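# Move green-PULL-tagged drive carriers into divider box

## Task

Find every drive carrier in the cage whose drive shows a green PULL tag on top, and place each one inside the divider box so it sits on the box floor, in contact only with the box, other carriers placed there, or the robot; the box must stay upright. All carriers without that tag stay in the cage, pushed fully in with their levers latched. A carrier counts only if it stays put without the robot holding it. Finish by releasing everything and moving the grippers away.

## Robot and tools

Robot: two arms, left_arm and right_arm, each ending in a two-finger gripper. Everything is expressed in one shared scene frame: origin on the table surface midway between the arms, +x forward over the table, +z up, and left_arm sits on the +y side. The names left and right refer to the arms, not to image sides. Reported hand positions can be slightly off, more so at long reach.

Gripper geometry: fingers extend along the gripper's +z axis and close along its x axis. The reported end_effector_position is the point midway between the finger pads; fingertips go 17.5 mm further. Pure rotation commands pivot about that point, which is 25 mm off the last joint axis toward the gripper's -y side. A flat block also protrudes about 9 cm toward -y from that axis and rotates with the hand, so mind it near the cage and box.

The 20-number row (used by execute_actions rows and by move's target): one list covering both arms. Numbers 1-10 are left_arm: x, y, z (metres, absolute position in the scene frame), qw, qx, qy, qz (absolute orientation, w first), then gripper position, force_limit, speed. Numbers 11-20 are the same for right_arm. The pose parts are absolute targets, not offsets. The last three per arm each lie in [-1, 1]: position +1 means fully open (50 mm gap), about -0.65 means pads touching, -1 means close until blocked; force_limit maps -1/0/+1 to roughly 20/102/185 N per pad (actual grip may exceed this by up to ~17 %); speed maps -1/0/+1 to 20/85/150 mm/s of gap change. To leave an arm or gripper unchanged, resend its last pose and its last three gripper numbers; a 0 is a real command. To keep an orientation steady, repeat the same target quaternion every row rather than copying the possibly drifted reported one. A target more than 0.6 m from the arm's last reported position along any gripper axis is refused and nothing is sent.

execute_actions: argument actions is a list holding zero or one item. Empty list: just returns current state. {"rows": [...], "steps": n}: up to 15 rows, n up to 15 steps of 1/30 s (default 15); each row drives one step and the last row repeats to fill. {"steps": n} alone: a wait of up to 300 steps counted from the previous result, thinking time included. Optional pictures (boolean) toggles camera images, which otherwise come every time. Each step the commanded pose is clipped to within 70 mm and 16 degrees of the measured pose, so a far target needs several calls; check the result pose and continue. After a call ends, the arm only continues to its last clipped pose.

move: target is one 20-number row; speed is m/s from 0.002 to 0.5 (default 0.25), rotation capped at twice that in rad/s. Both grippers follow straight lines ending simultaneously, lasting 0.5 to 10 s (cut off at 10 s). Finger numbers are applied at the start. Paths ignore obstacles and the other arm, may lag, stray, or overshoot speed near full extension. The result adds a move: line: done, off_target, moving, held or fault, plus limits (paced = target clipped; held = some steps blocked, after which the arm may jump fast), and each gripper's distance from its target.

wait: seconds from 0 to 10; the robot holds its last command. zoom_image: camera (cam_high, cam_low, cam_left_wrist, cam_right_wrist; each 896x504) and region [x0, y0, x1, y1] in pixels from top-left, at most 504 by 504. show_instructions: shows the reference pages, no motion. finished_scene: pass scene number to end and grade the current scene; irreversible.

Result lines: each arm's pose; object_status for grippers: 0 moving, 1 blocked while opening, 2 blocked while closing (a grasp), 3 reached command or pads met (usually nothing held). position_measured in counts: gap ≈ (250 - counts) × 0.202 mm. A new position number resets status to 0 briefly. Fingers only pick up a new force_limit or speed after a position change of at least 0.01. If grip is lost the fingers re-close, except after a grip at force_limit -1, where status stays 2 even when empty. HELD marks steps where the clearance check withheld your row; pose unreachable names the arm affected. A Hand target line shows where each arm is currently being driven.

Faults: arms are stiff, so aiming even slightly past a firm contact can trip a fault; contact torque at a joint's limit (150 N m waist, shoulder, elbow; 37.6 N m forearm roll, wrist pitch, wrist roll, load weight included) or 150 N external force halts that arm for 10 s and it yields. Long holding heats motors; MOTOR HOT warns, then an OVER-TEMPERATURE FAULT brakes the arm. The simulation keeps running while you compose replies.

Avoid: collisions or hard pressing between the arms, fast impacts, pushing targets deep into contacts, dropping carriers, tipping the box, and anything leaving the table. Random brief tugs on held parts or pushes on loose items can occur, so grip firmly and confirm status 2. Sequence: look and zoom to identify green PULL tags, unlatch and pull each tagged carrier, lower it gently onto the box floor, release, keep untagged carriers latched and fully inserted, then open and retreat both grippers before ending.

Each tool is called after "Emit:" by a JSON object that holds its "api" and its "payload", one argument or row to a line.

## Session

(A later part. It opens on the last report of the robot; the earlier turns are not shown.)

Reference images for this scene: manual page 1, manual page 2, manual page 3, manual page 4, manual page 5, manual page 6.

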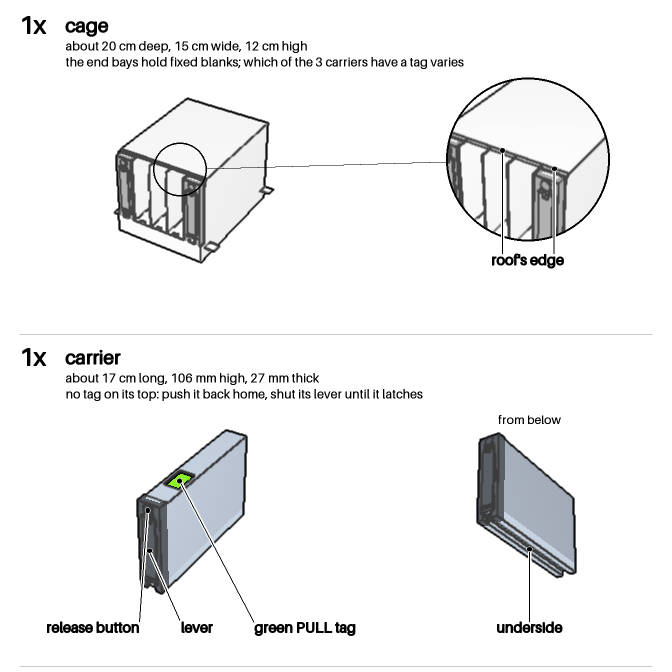

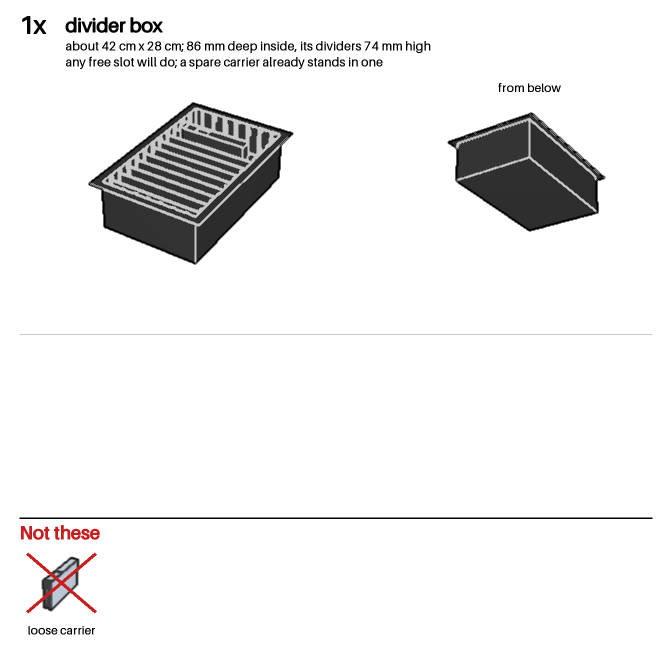

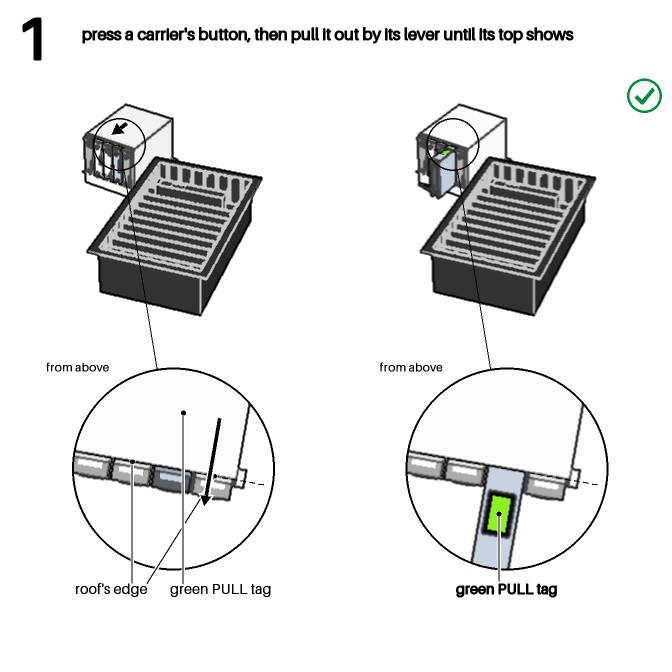

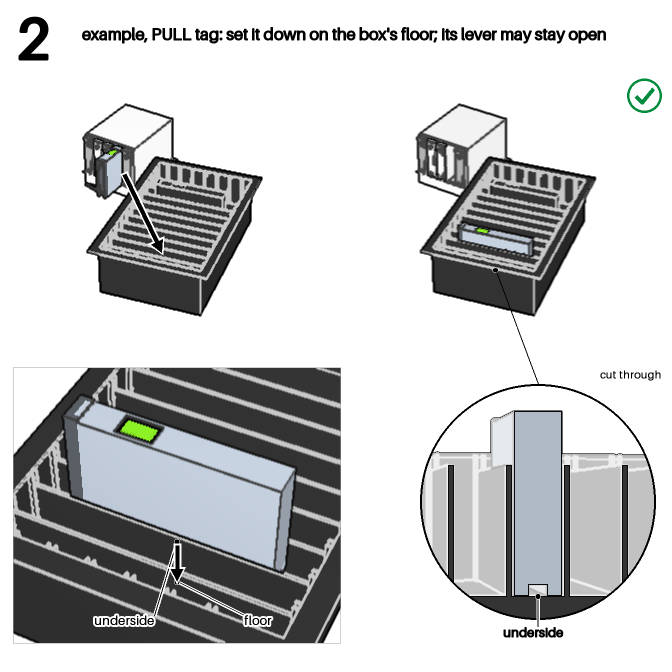

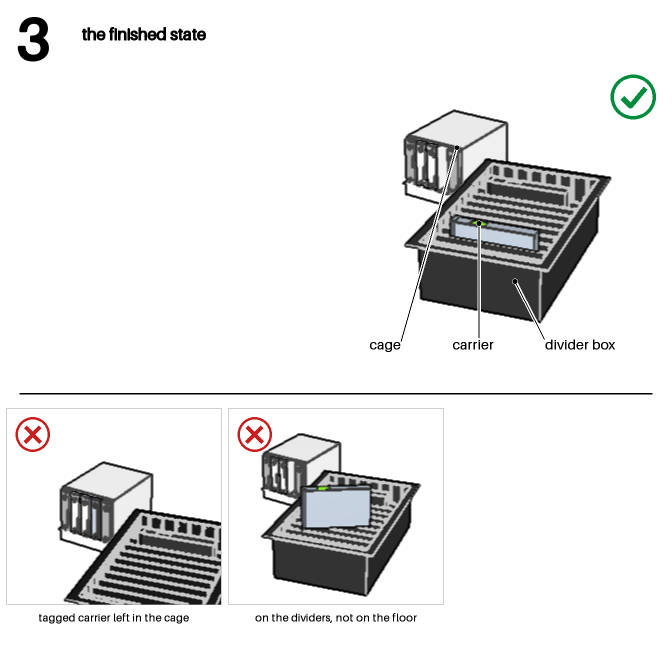

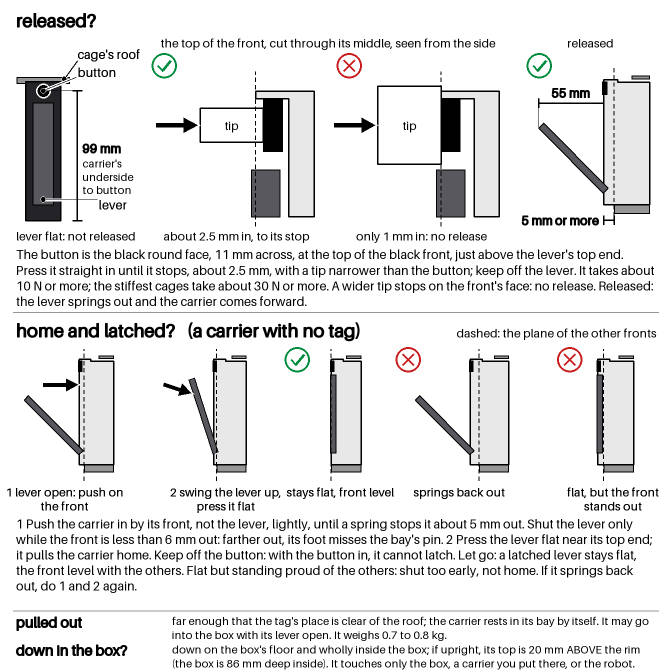

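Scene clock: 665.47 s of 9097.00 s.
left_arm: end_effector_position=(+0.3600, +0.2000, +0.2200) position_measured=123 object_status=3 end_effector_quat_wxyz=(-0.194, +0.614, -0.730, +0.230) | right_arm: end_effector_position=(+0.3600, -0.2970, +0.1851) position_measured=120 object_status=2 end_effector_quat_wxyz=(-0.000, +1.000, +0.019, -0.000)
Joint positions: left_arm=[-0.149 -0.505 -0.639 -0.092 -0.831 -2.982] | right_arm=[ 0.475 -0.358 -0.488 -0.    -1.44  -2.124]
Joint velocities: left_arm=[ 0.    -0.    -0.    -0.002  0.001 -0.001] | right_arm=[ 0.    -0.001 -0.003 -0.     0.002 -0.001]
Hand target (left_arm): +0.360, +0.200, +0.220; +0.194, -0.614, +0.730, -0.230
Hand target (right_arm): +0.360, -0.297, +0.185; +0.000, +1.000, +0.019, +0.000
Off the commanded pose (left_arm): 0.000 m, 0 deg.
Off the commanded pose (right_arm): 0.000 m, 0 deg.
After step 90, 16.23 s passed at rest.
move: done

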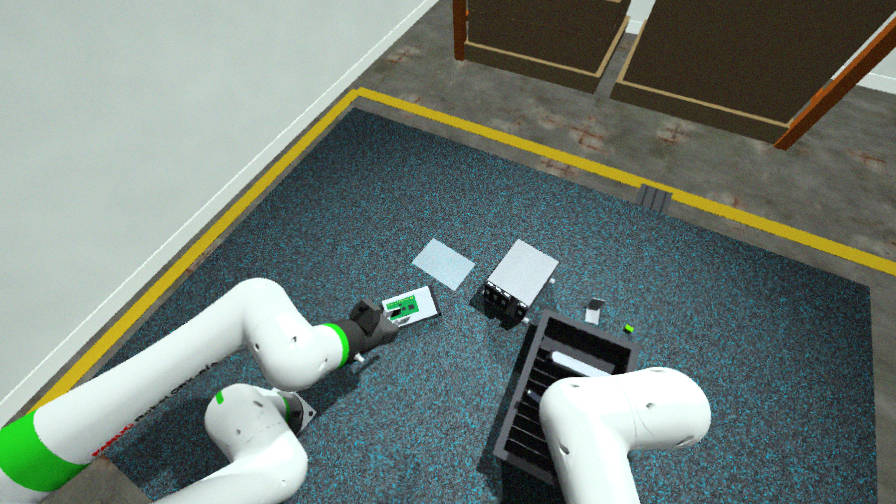

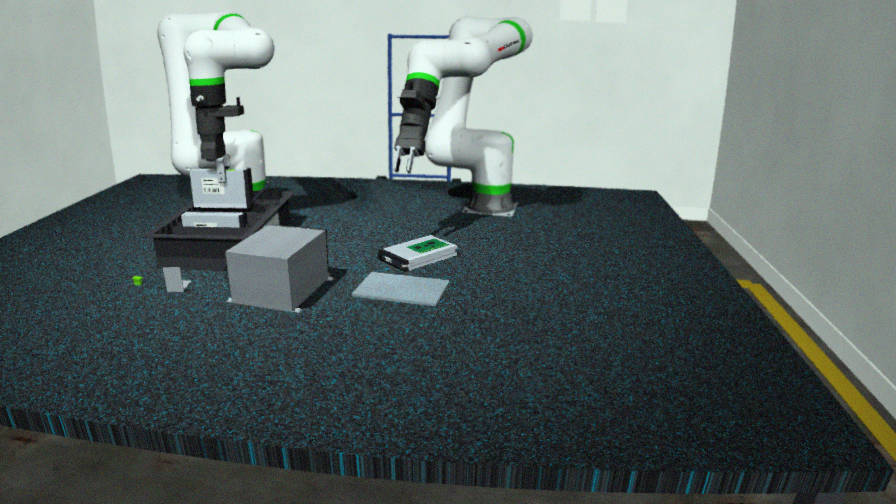

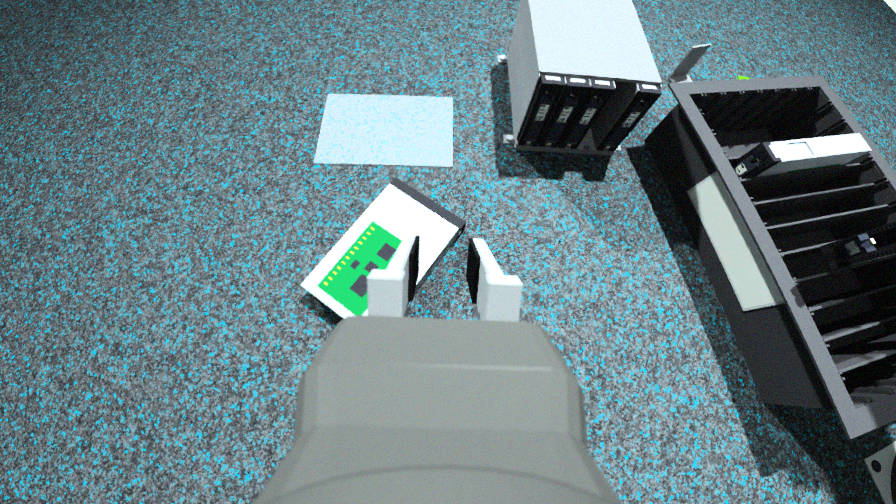

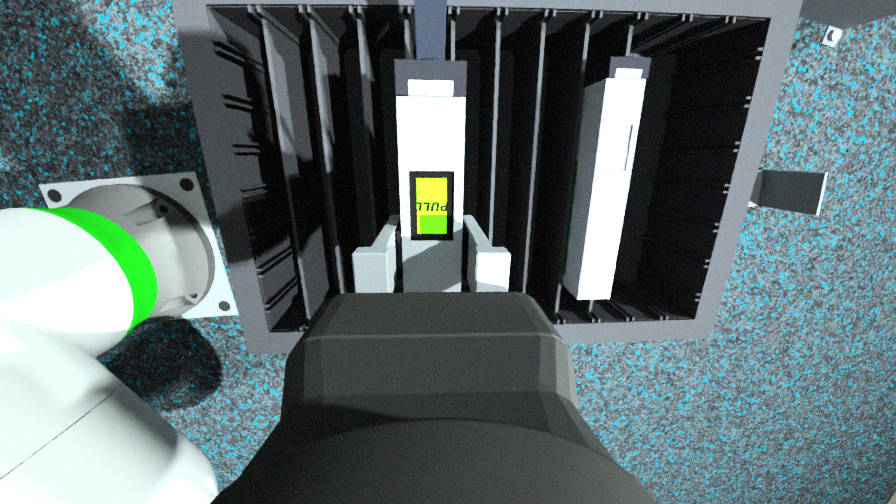

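Emit:
{"api": "move", "payload": {
  "target": [0.36,0.20,0.22,0.1938,-0.6145,0.7298,-0.2301,0.2,-0.25,0.5, 0.360,-0.297,0.170,0,0.9998,0.0192,0,-1,-0.4,0.3],
  "speed": 0.008
}}

Emit:
{"api": "zoom_image", "payload": {
  "camera": "cam_right_wrist",
  "region": [280,0,600,300]
}}

Scene clock: 673.10 s of 9097.00 s.
left_arm: end_effector_position=(+0.3600, +0.2000, +0.2200) position_measured=123 object_status=3 end_effector_quat_wxyz=(-0.194, +0.614, -0.730, +0.230) | right_arm: end_effector_position=(+0.3600, -0.2970, +0.1701) position_measured=120 object_status=2 end_effector_quat_wxyz=(+0.000, +1.000, +0.019, +0.000)
Joint positions: left_arm=[-0.149 -0.505 -0.639 -0.092 -0.831 -2.982] | right_arm=[ 0.475 -0.351 -0.519  0.    -1.403 -2.124]
Joint velocities: left_arm=[0.001 0.    0.001 0.    0.001 0.001] | right_arm=[-0.002  0.    -0.001  0.001  0.002 -0.   ]
Hand target (left_arm): +0.360, +0.200, +0.220; +0.194, -0.614, +0.730, -0.230
Hand target (right_arm): +0.360, -0.297, +0.170; -0.000, +1.000, +0.019, -0.000
Off the commanded pose (left_arm): 0.000 m, 0 deg.
Off the commanded pose (right_arm): 0.000 m, 0 deg.
After step 90, 2.53 s passed at rest.
move: done

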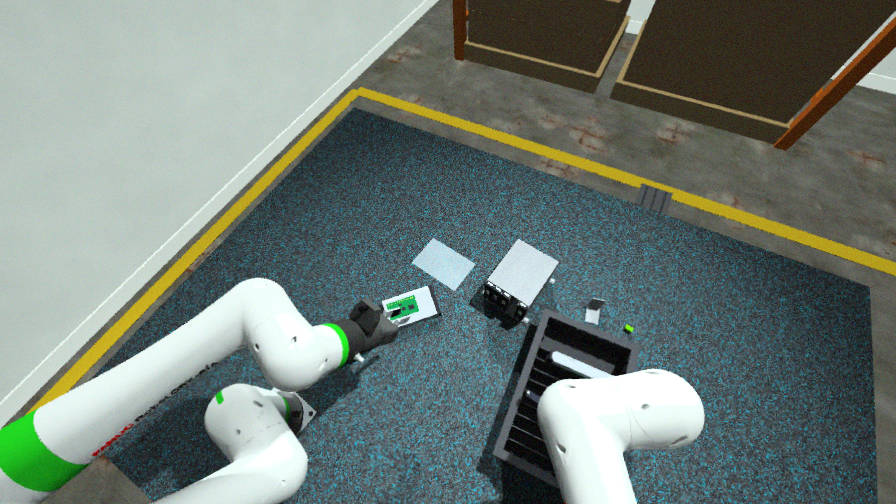

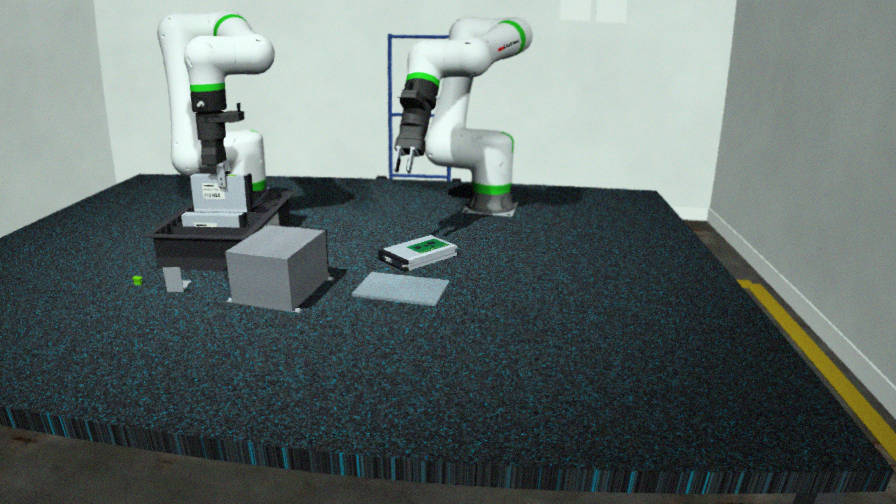

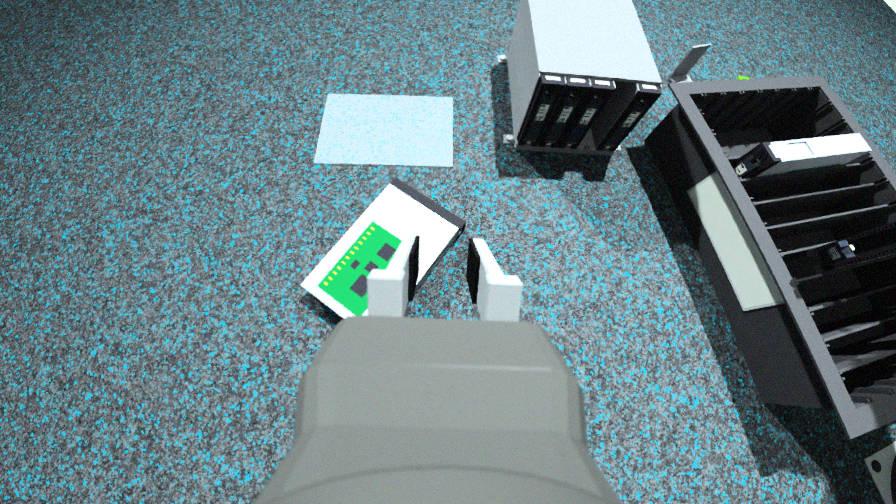

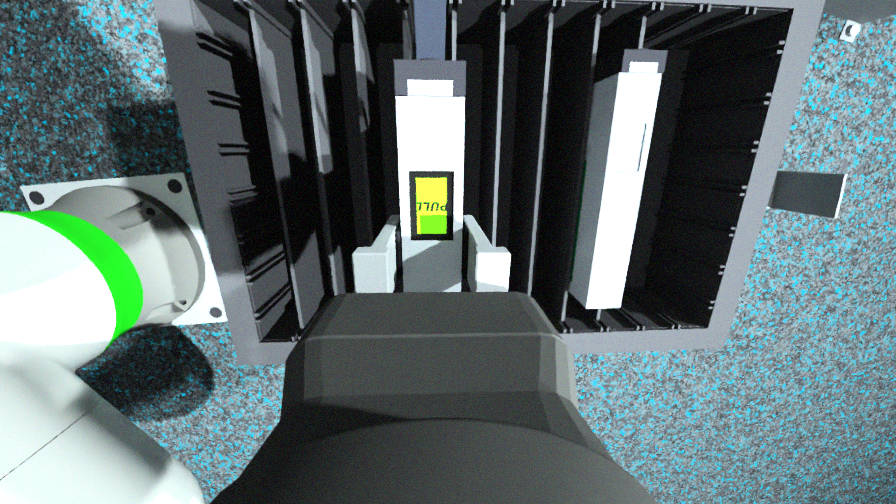

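Region (280, 0, 600, 300) of cam_right_wrist's 896x504 image, scaled by 1.575, with more detail than that image has; it fills the top 472 rows of this view, and the rest is white.

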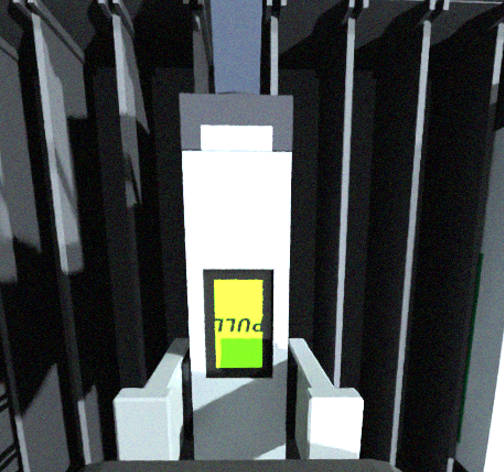

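Emit:
{"api": "move", "payload": {
  "target": [0.36,0.20,0.22,0.1938,-0.6145,0.7298,-0.2301,0.2,-0.25,0.5, 0.360,-0.297,0.150,0,0.9998,0.0192,0,-1,-0.4,0.3],
  "speed": 0.012
}}

Emit:
{"api": "zoom_image", "payload": {
  "camera": "cam_right_wrist",
  "region": [280,0,600,300]
}}

Emit:
{"api": "zoom_image", "payload": {
  "camera": "cam_low",
  "region": [130,130,330,290]
}}

Scene clock: 678.70 s of 9097.00 s.
left_arm: end_effector_position=(+0.3600, +0.2000, +0.2200) position_measured=123 object_status=3 end_effector_quat_wxyz=(-0.194, +0.614, -0.730, +0.230) | right_arm: end_effector_position=(+0.3600, -0.2970, +0.1501) position_measured=120 object_status=2 end_effector_quat_wxyz=(-0.000, +1.000, +0.019, -0.000)
Joint positions: left_arm=[-0.149 -0.505 -0.639 -0.092 -0.831 -2.982] | right_arm=[ 0.475 -0.341 -0.559 -0.    -1.352 -2.124]
Joint velocities: left_arm=[-0.    -0.    -0.    -0.001  0.001 -0.   ] | right_arm=[-0.     0.    -0.002  0.     0.003 -0.   ]
Hand target (left_arm): +0.360, +0.200, +0.220; +0.194, -0.614, +0.730, -0.230
Hand target (right_arm): +0.360, -0.297, +0.150; -0.000, +1.000, +0.019, -0.000
Off the commanded pose (left_arm): 0.000 m, 0 deg.
Off the commanded pose (right_arm): 0.000 m, 0 deg.
After step 90, 0.70 s passed at rest.
move: done

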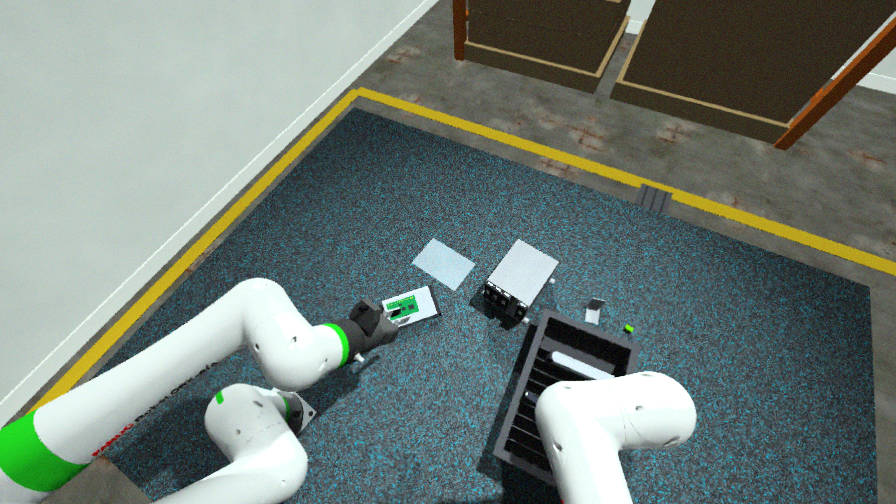

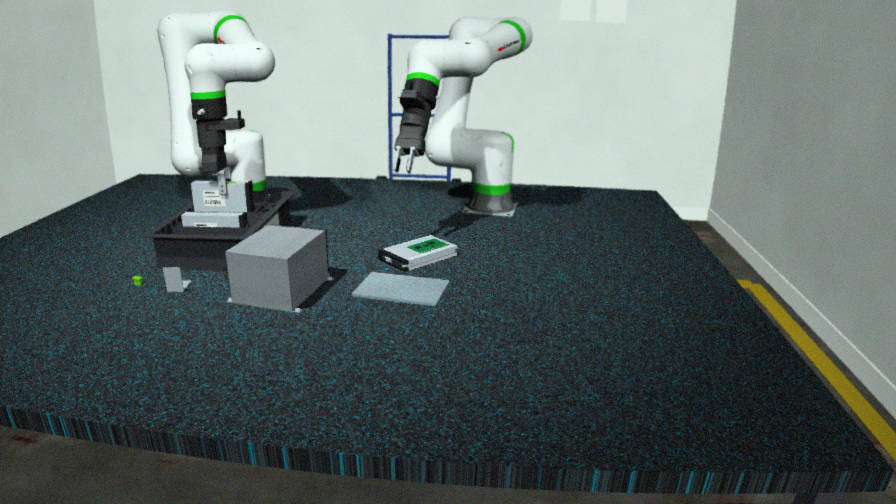

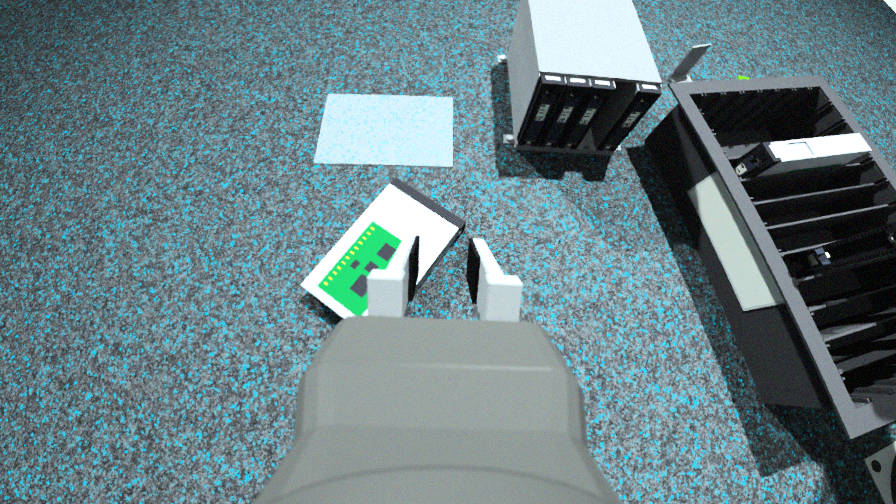

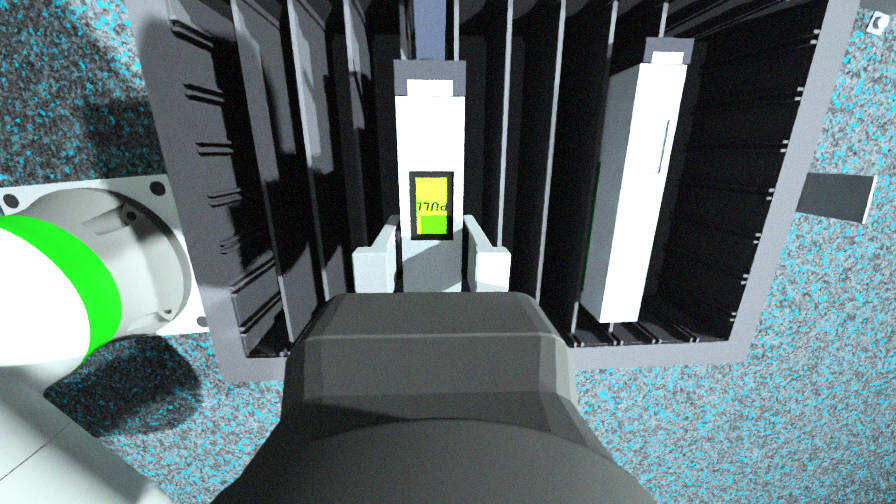

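Region (280, 0, 600, 300) of cam_right_wrist's 896x504 image, scaled by 1.575, with more detail than that image has; it fills the top 472 rows of this view, and the rest is white.

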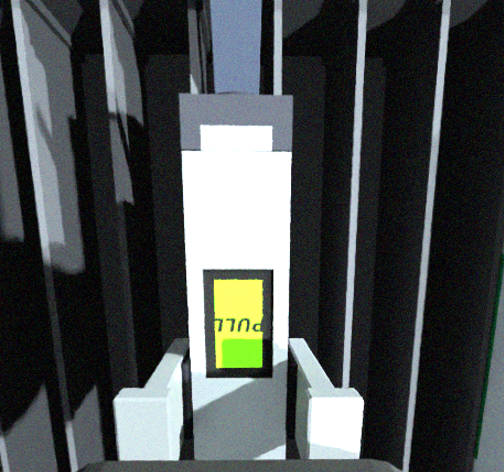

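Region (130, 130, 330, 290) of cam_low's 896x504 image, scaled by 2.520, with more detail than that image has; it fills the top 403 rows of this view, and the rest is white.

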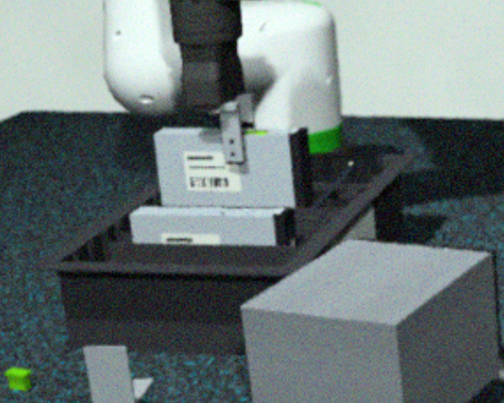

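Emit:
{"api": "move", "payload": {
  "target": [0.36,0.20,0.22,0.1938,-0.6145,0.7298,-0.2301,0.2,-0.25,0.5, 0.360,-0.297,0.128,0,0.9998,0.0192,0,-1,-0.4,0.3],
  "speed": 0.015
}}

Emit:
{"api": "zoom_image", "payload": {
  "camera": "cam_left_wrist",
  "region": [720,160,896,340]
}}

Scene clock: 684.30 s of 9097.00 s.
left_arm: end_effector_position=(+0.3600, +0.2000, +0.2200) position_measured=123 object_status=3 end_effector_quat_wxyz=(-0.194, +0.614, -0.730, +0.230) | right_arm: end_effector_position=(+0.3600, -0.2970, +0.1281) position_measured=120 object_status=2 end_effector_quat_wxyz=(+0.000, +1.000, +0.019, -0.000)
Joint positions: left_arm=[-0.149 -0.505 -0.639 -0.092 -0.831 -2.982] | right_arm=[ 0.475 -0.325 -0.602  0.    -1.294 -2.124]
Joint velocities: left_arm=[ 0.     0.    -0.     0.     0.    -0.001] | right_arm=[ 0.002  0.001 -0.002 -0.     0.003  0.   ]
Hand target (left_arm): +0.360, +0.200, +0.220; +0.194, -0.614, +0.730, -0.230
Hand target (right_arm): +0.360, -0.297, +0.128; -0.000, +1.000, +0.019, -0.000
Off the commanded pose (left_arm): 0.000 m, 0 deg.
Off the commanded pose (right_arm): 0.000 m, 0 deg.
After step 90, 0.90 s passed at rest.
move: done

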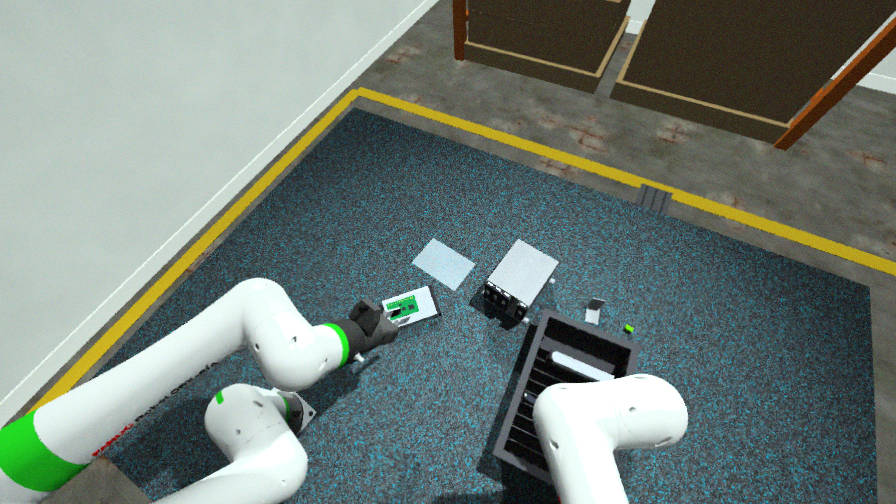

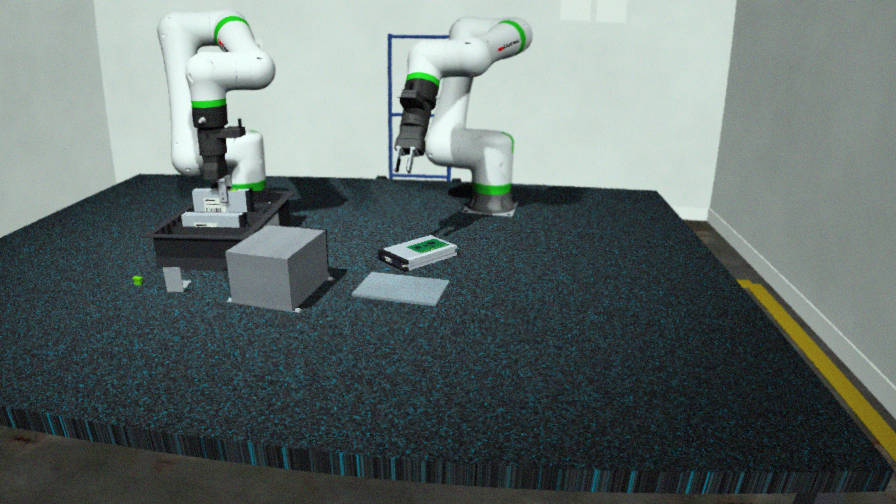

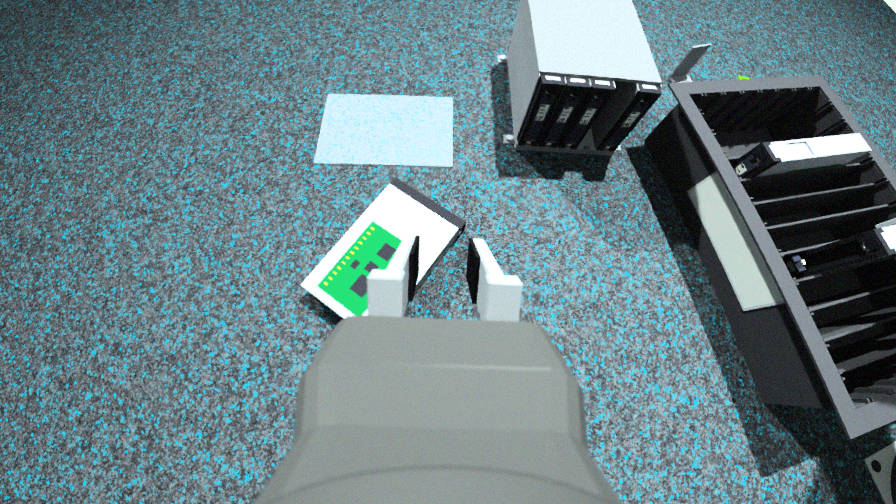

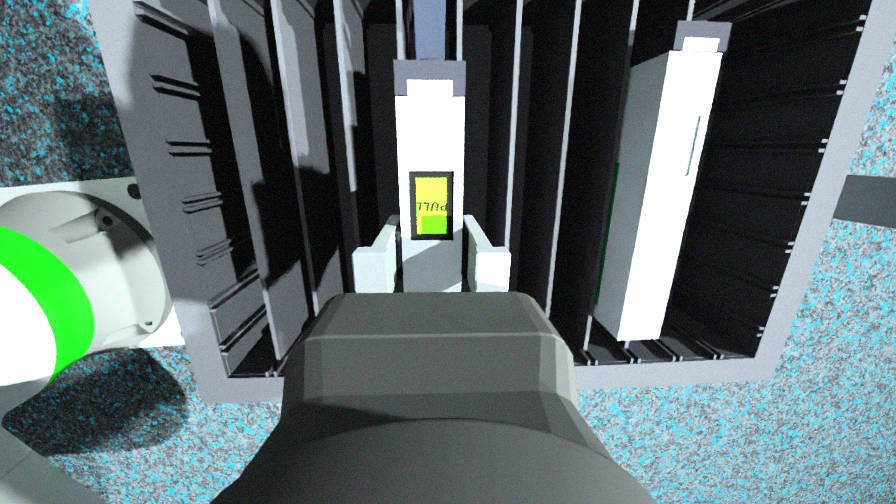

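Region (720, 160, 896, 340) of cam_left_wrist's 896x504 image, scaled by 2.800, with more detail than that image has; it fills the left 493 columns of this view, and the rest is white.

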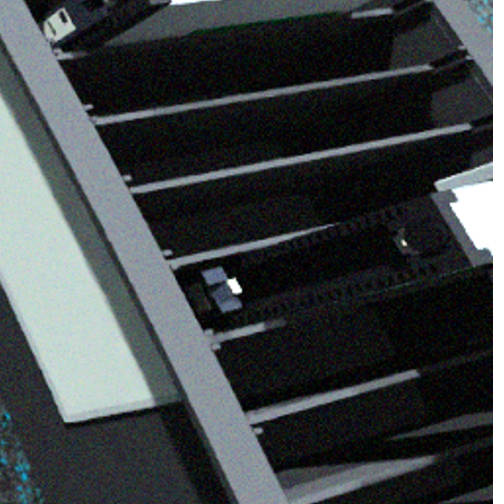

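Emit:
{"api": "move", "payload": {
  "target": [0.36,0.20,0.22,0.1938,-0.6145,0.7298,-0.2301,0.2,-0.25,0.5, 0.360,-0.297,0.108,0,0.9998,0.0192,0,-1,-0.4,0.3],
  "speed": 0.012
}}

Emit:
{"api": "zoom_image", "payload": {
  "camera": "cam_left_wrist",
  "region": [720,160,896,340]
}}

Emit:
{"api": "zoom_image", "payload": {
  "camera": "cam_low",
  "region": [130,130,330,290]
}}

Scene clock: 689.20 s of 9097.00 s.
left_arm: end_effector_position=(+0.3600, +0.2000, +0.2200) position_measured=123 object_status=3 end_effector_quat_wxyz=(-0.194, +0.614, -0.730, +0.230) | right_arm: end_effector_position=(+0.3600, -0.2970, +0.1081) position_measured=120 object_status=2 end_effector_quat_wxyz=(-0.000, +1.000, +0.019, -0.000)
Joint positions: left_arm=[-0.149 -0.505 -0.639 -0.092 -0.831 -2.982] | right_arm=[ 0.475 -0.307 -0.638 -0.    -1.24  -2.124]
Joint velocities: left_arm=[-0.002 -0.    -0.    -0.    -0.     0.002] | right_arm=[ 0.     0.001 -0.002 -0.001  0.003  0.   ]
Hand target (left_arm): +0.360, +0.200, +0.220; +0.194, -0.614, +0.730, -0.230
Hand target (right_arm): +0.360, -0.297, +0.108; -0.000, +1.000, +0.019, -0.000
Off the commanded pose (left_arm): 0.000 m, 0 deg.
Off the commanded pose (right_arm): 0.000 m, 0 deg.
move: done

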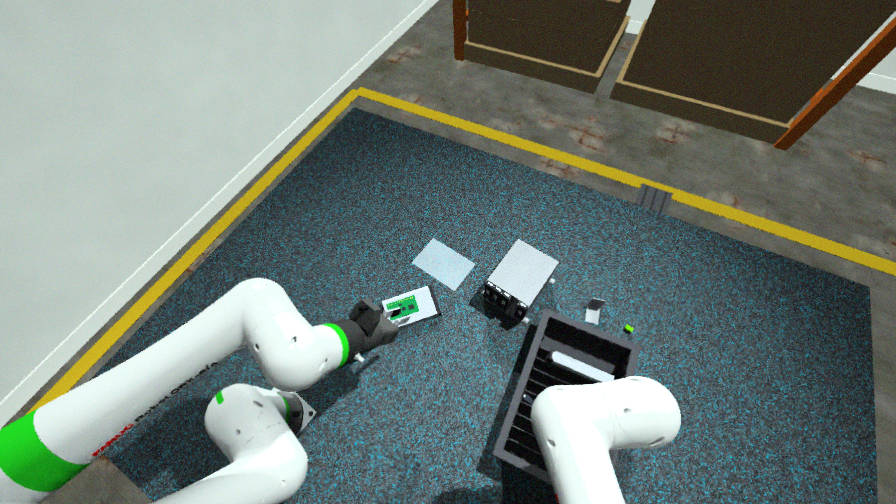

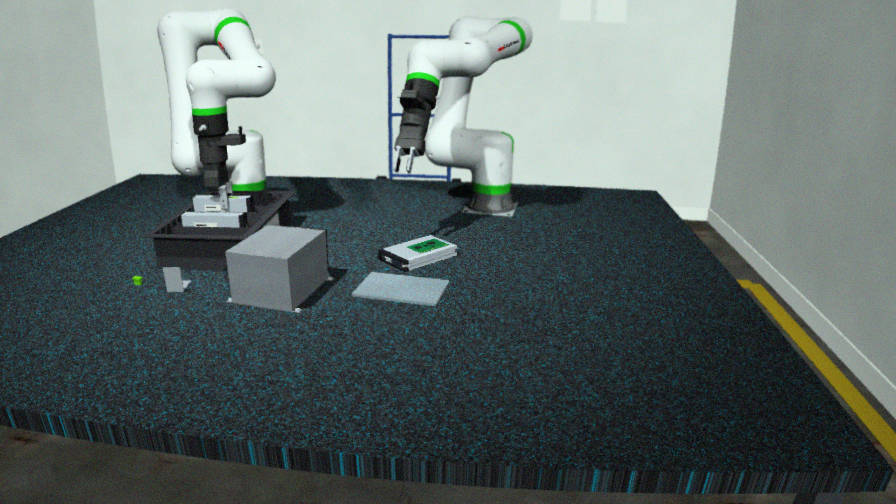

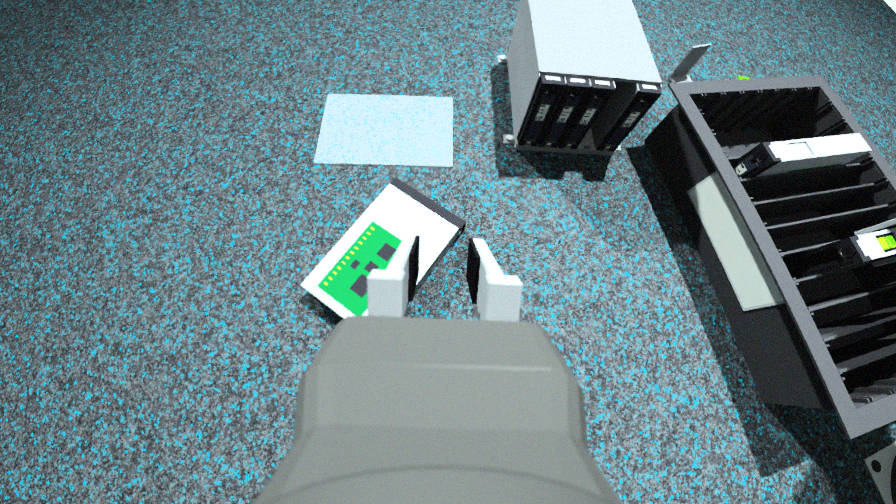

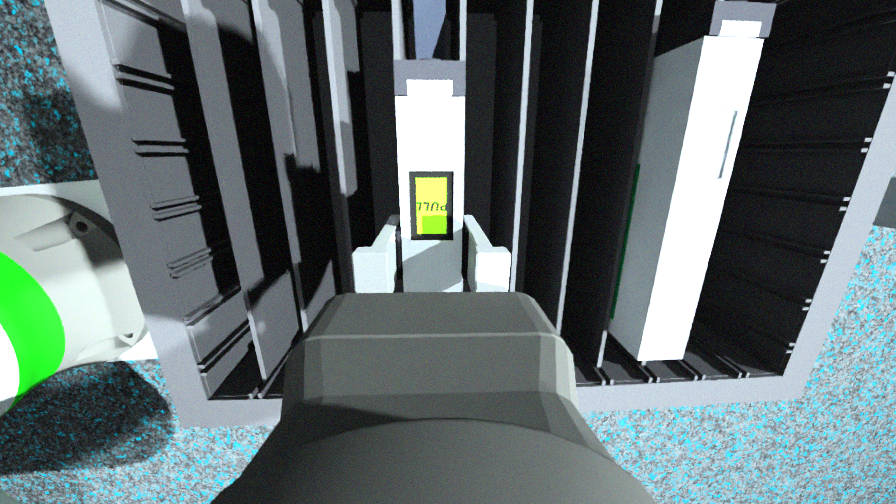

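Region (720, 160, 896, 340) of cam_left_wrist's 896x504 image, scaled by 2.800, with more detail than that image has; it fills the left 493 columns of this view, and the rest is white.

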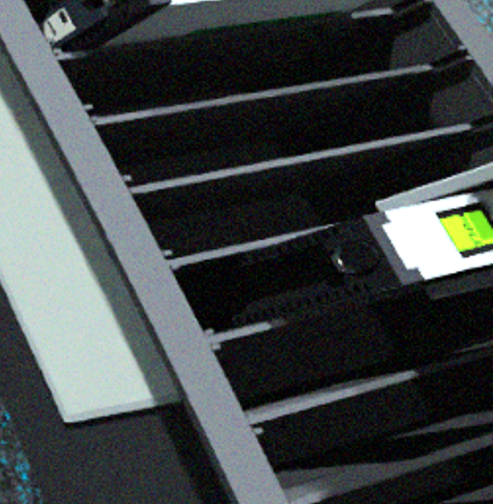

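Region (130, 130, 330, 290) of cam_low's 896x504 image, scaled by 2.520, with more detail than that image has; it fills the top 403 rows of this view, and the rest is white.

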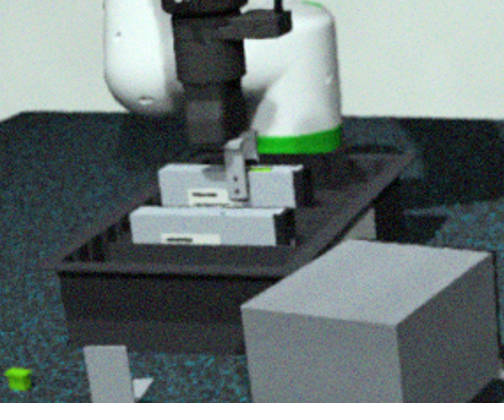

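Emit:
{"api": "move", "payload": {
  "target": [0.36,0.20,0.22,0.1938,-0.6145,0.7298,-0.2301,0.2,-0.25,0.5, 0.360,-0.297,0.1025,0,0.9998,0.0192,0,-1,-0.4,0.3],
  "speed": 0.005
}}

Emit:
{"api": "zoom_image", "payload": {
  "camera": "cam_low",
  "region": [130,130,330,290]
}}

Scene clock: 694.77 s of 9097.00 s.
left_arm: end_effector_position=(+0.3600, +0.2000, +0.2200) position_measured=123 object_status=3 end_effector_quat_wxyz=(-0.194, +0.614, -0.730, +0.230) | right_arm: end_effector_position=(+0.3600, -0.2970, +0.1025) position_measured=120 object_status=2 end_effector_quat_wxyz=(-0.000, +1.000, +0.019, -0.000)
Joint positions: left_arm=[-0.149 -0.505 -0.639 -0.092 -0.831 -2.982] | right_arm=[ 0.475 -0.301 -0.648 -0.    -1.224 -2.124]
Joint velocities: left_arm=[ 0.001  0.    -0.001 -0.    -0.002  0.   ] | right_arm=[ 0.001  0.    -0.001  0.     0.001  0.   ]
Hand target (left_arm): +0.360, +0.200, +0.220; +0.194, -0.614, +0.730, -0.230
Hand target (right_arm): +0.360, -0.297, +0.103; -0.000, +1.000, +0.019, -0.000
Off the commanded pose (left_arm): 0.000 m, 0 deg.
Off the commanded pose (right_arm): 0.000 m, 0 deg.
After step 90, 1.23 s passed at rest.
move: done

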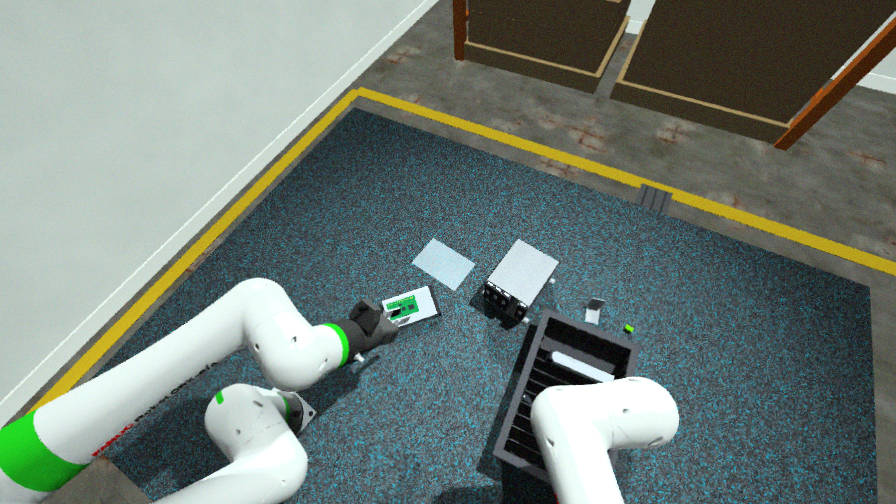

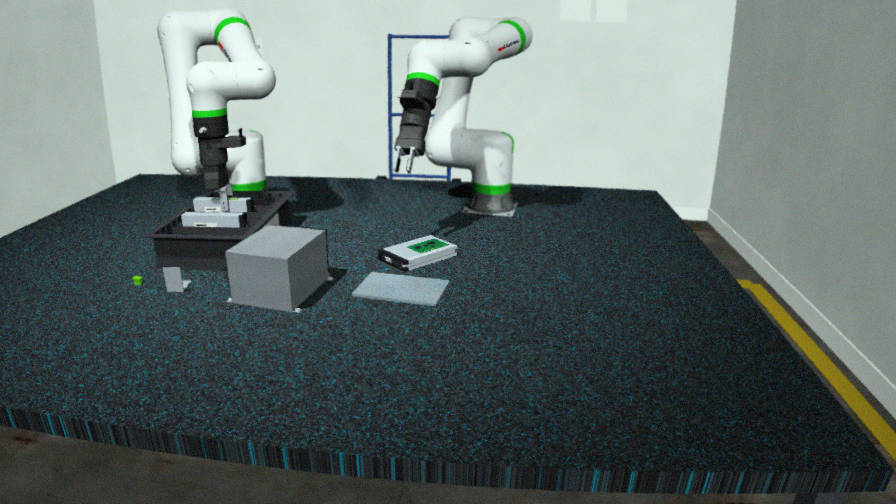

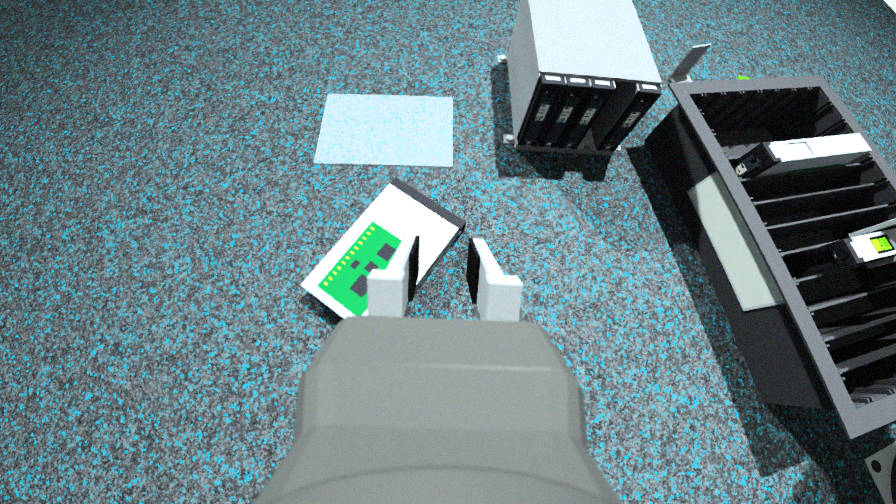

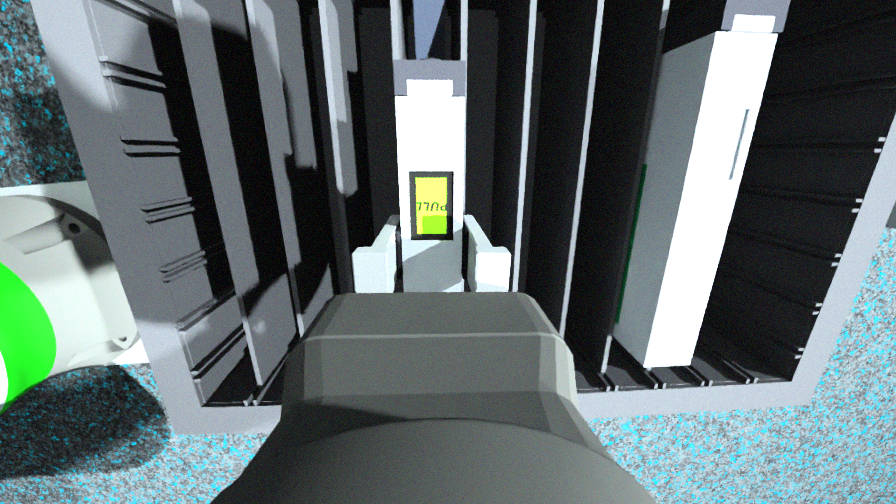

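Region (130, 130, 330, 290) of cam_low's 896x504 image, scaled by 2.520, with more detail than that image has; it fills the top 403 rows of this view, and the rest is white.

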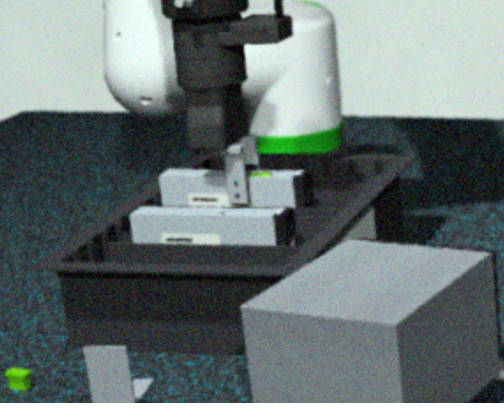

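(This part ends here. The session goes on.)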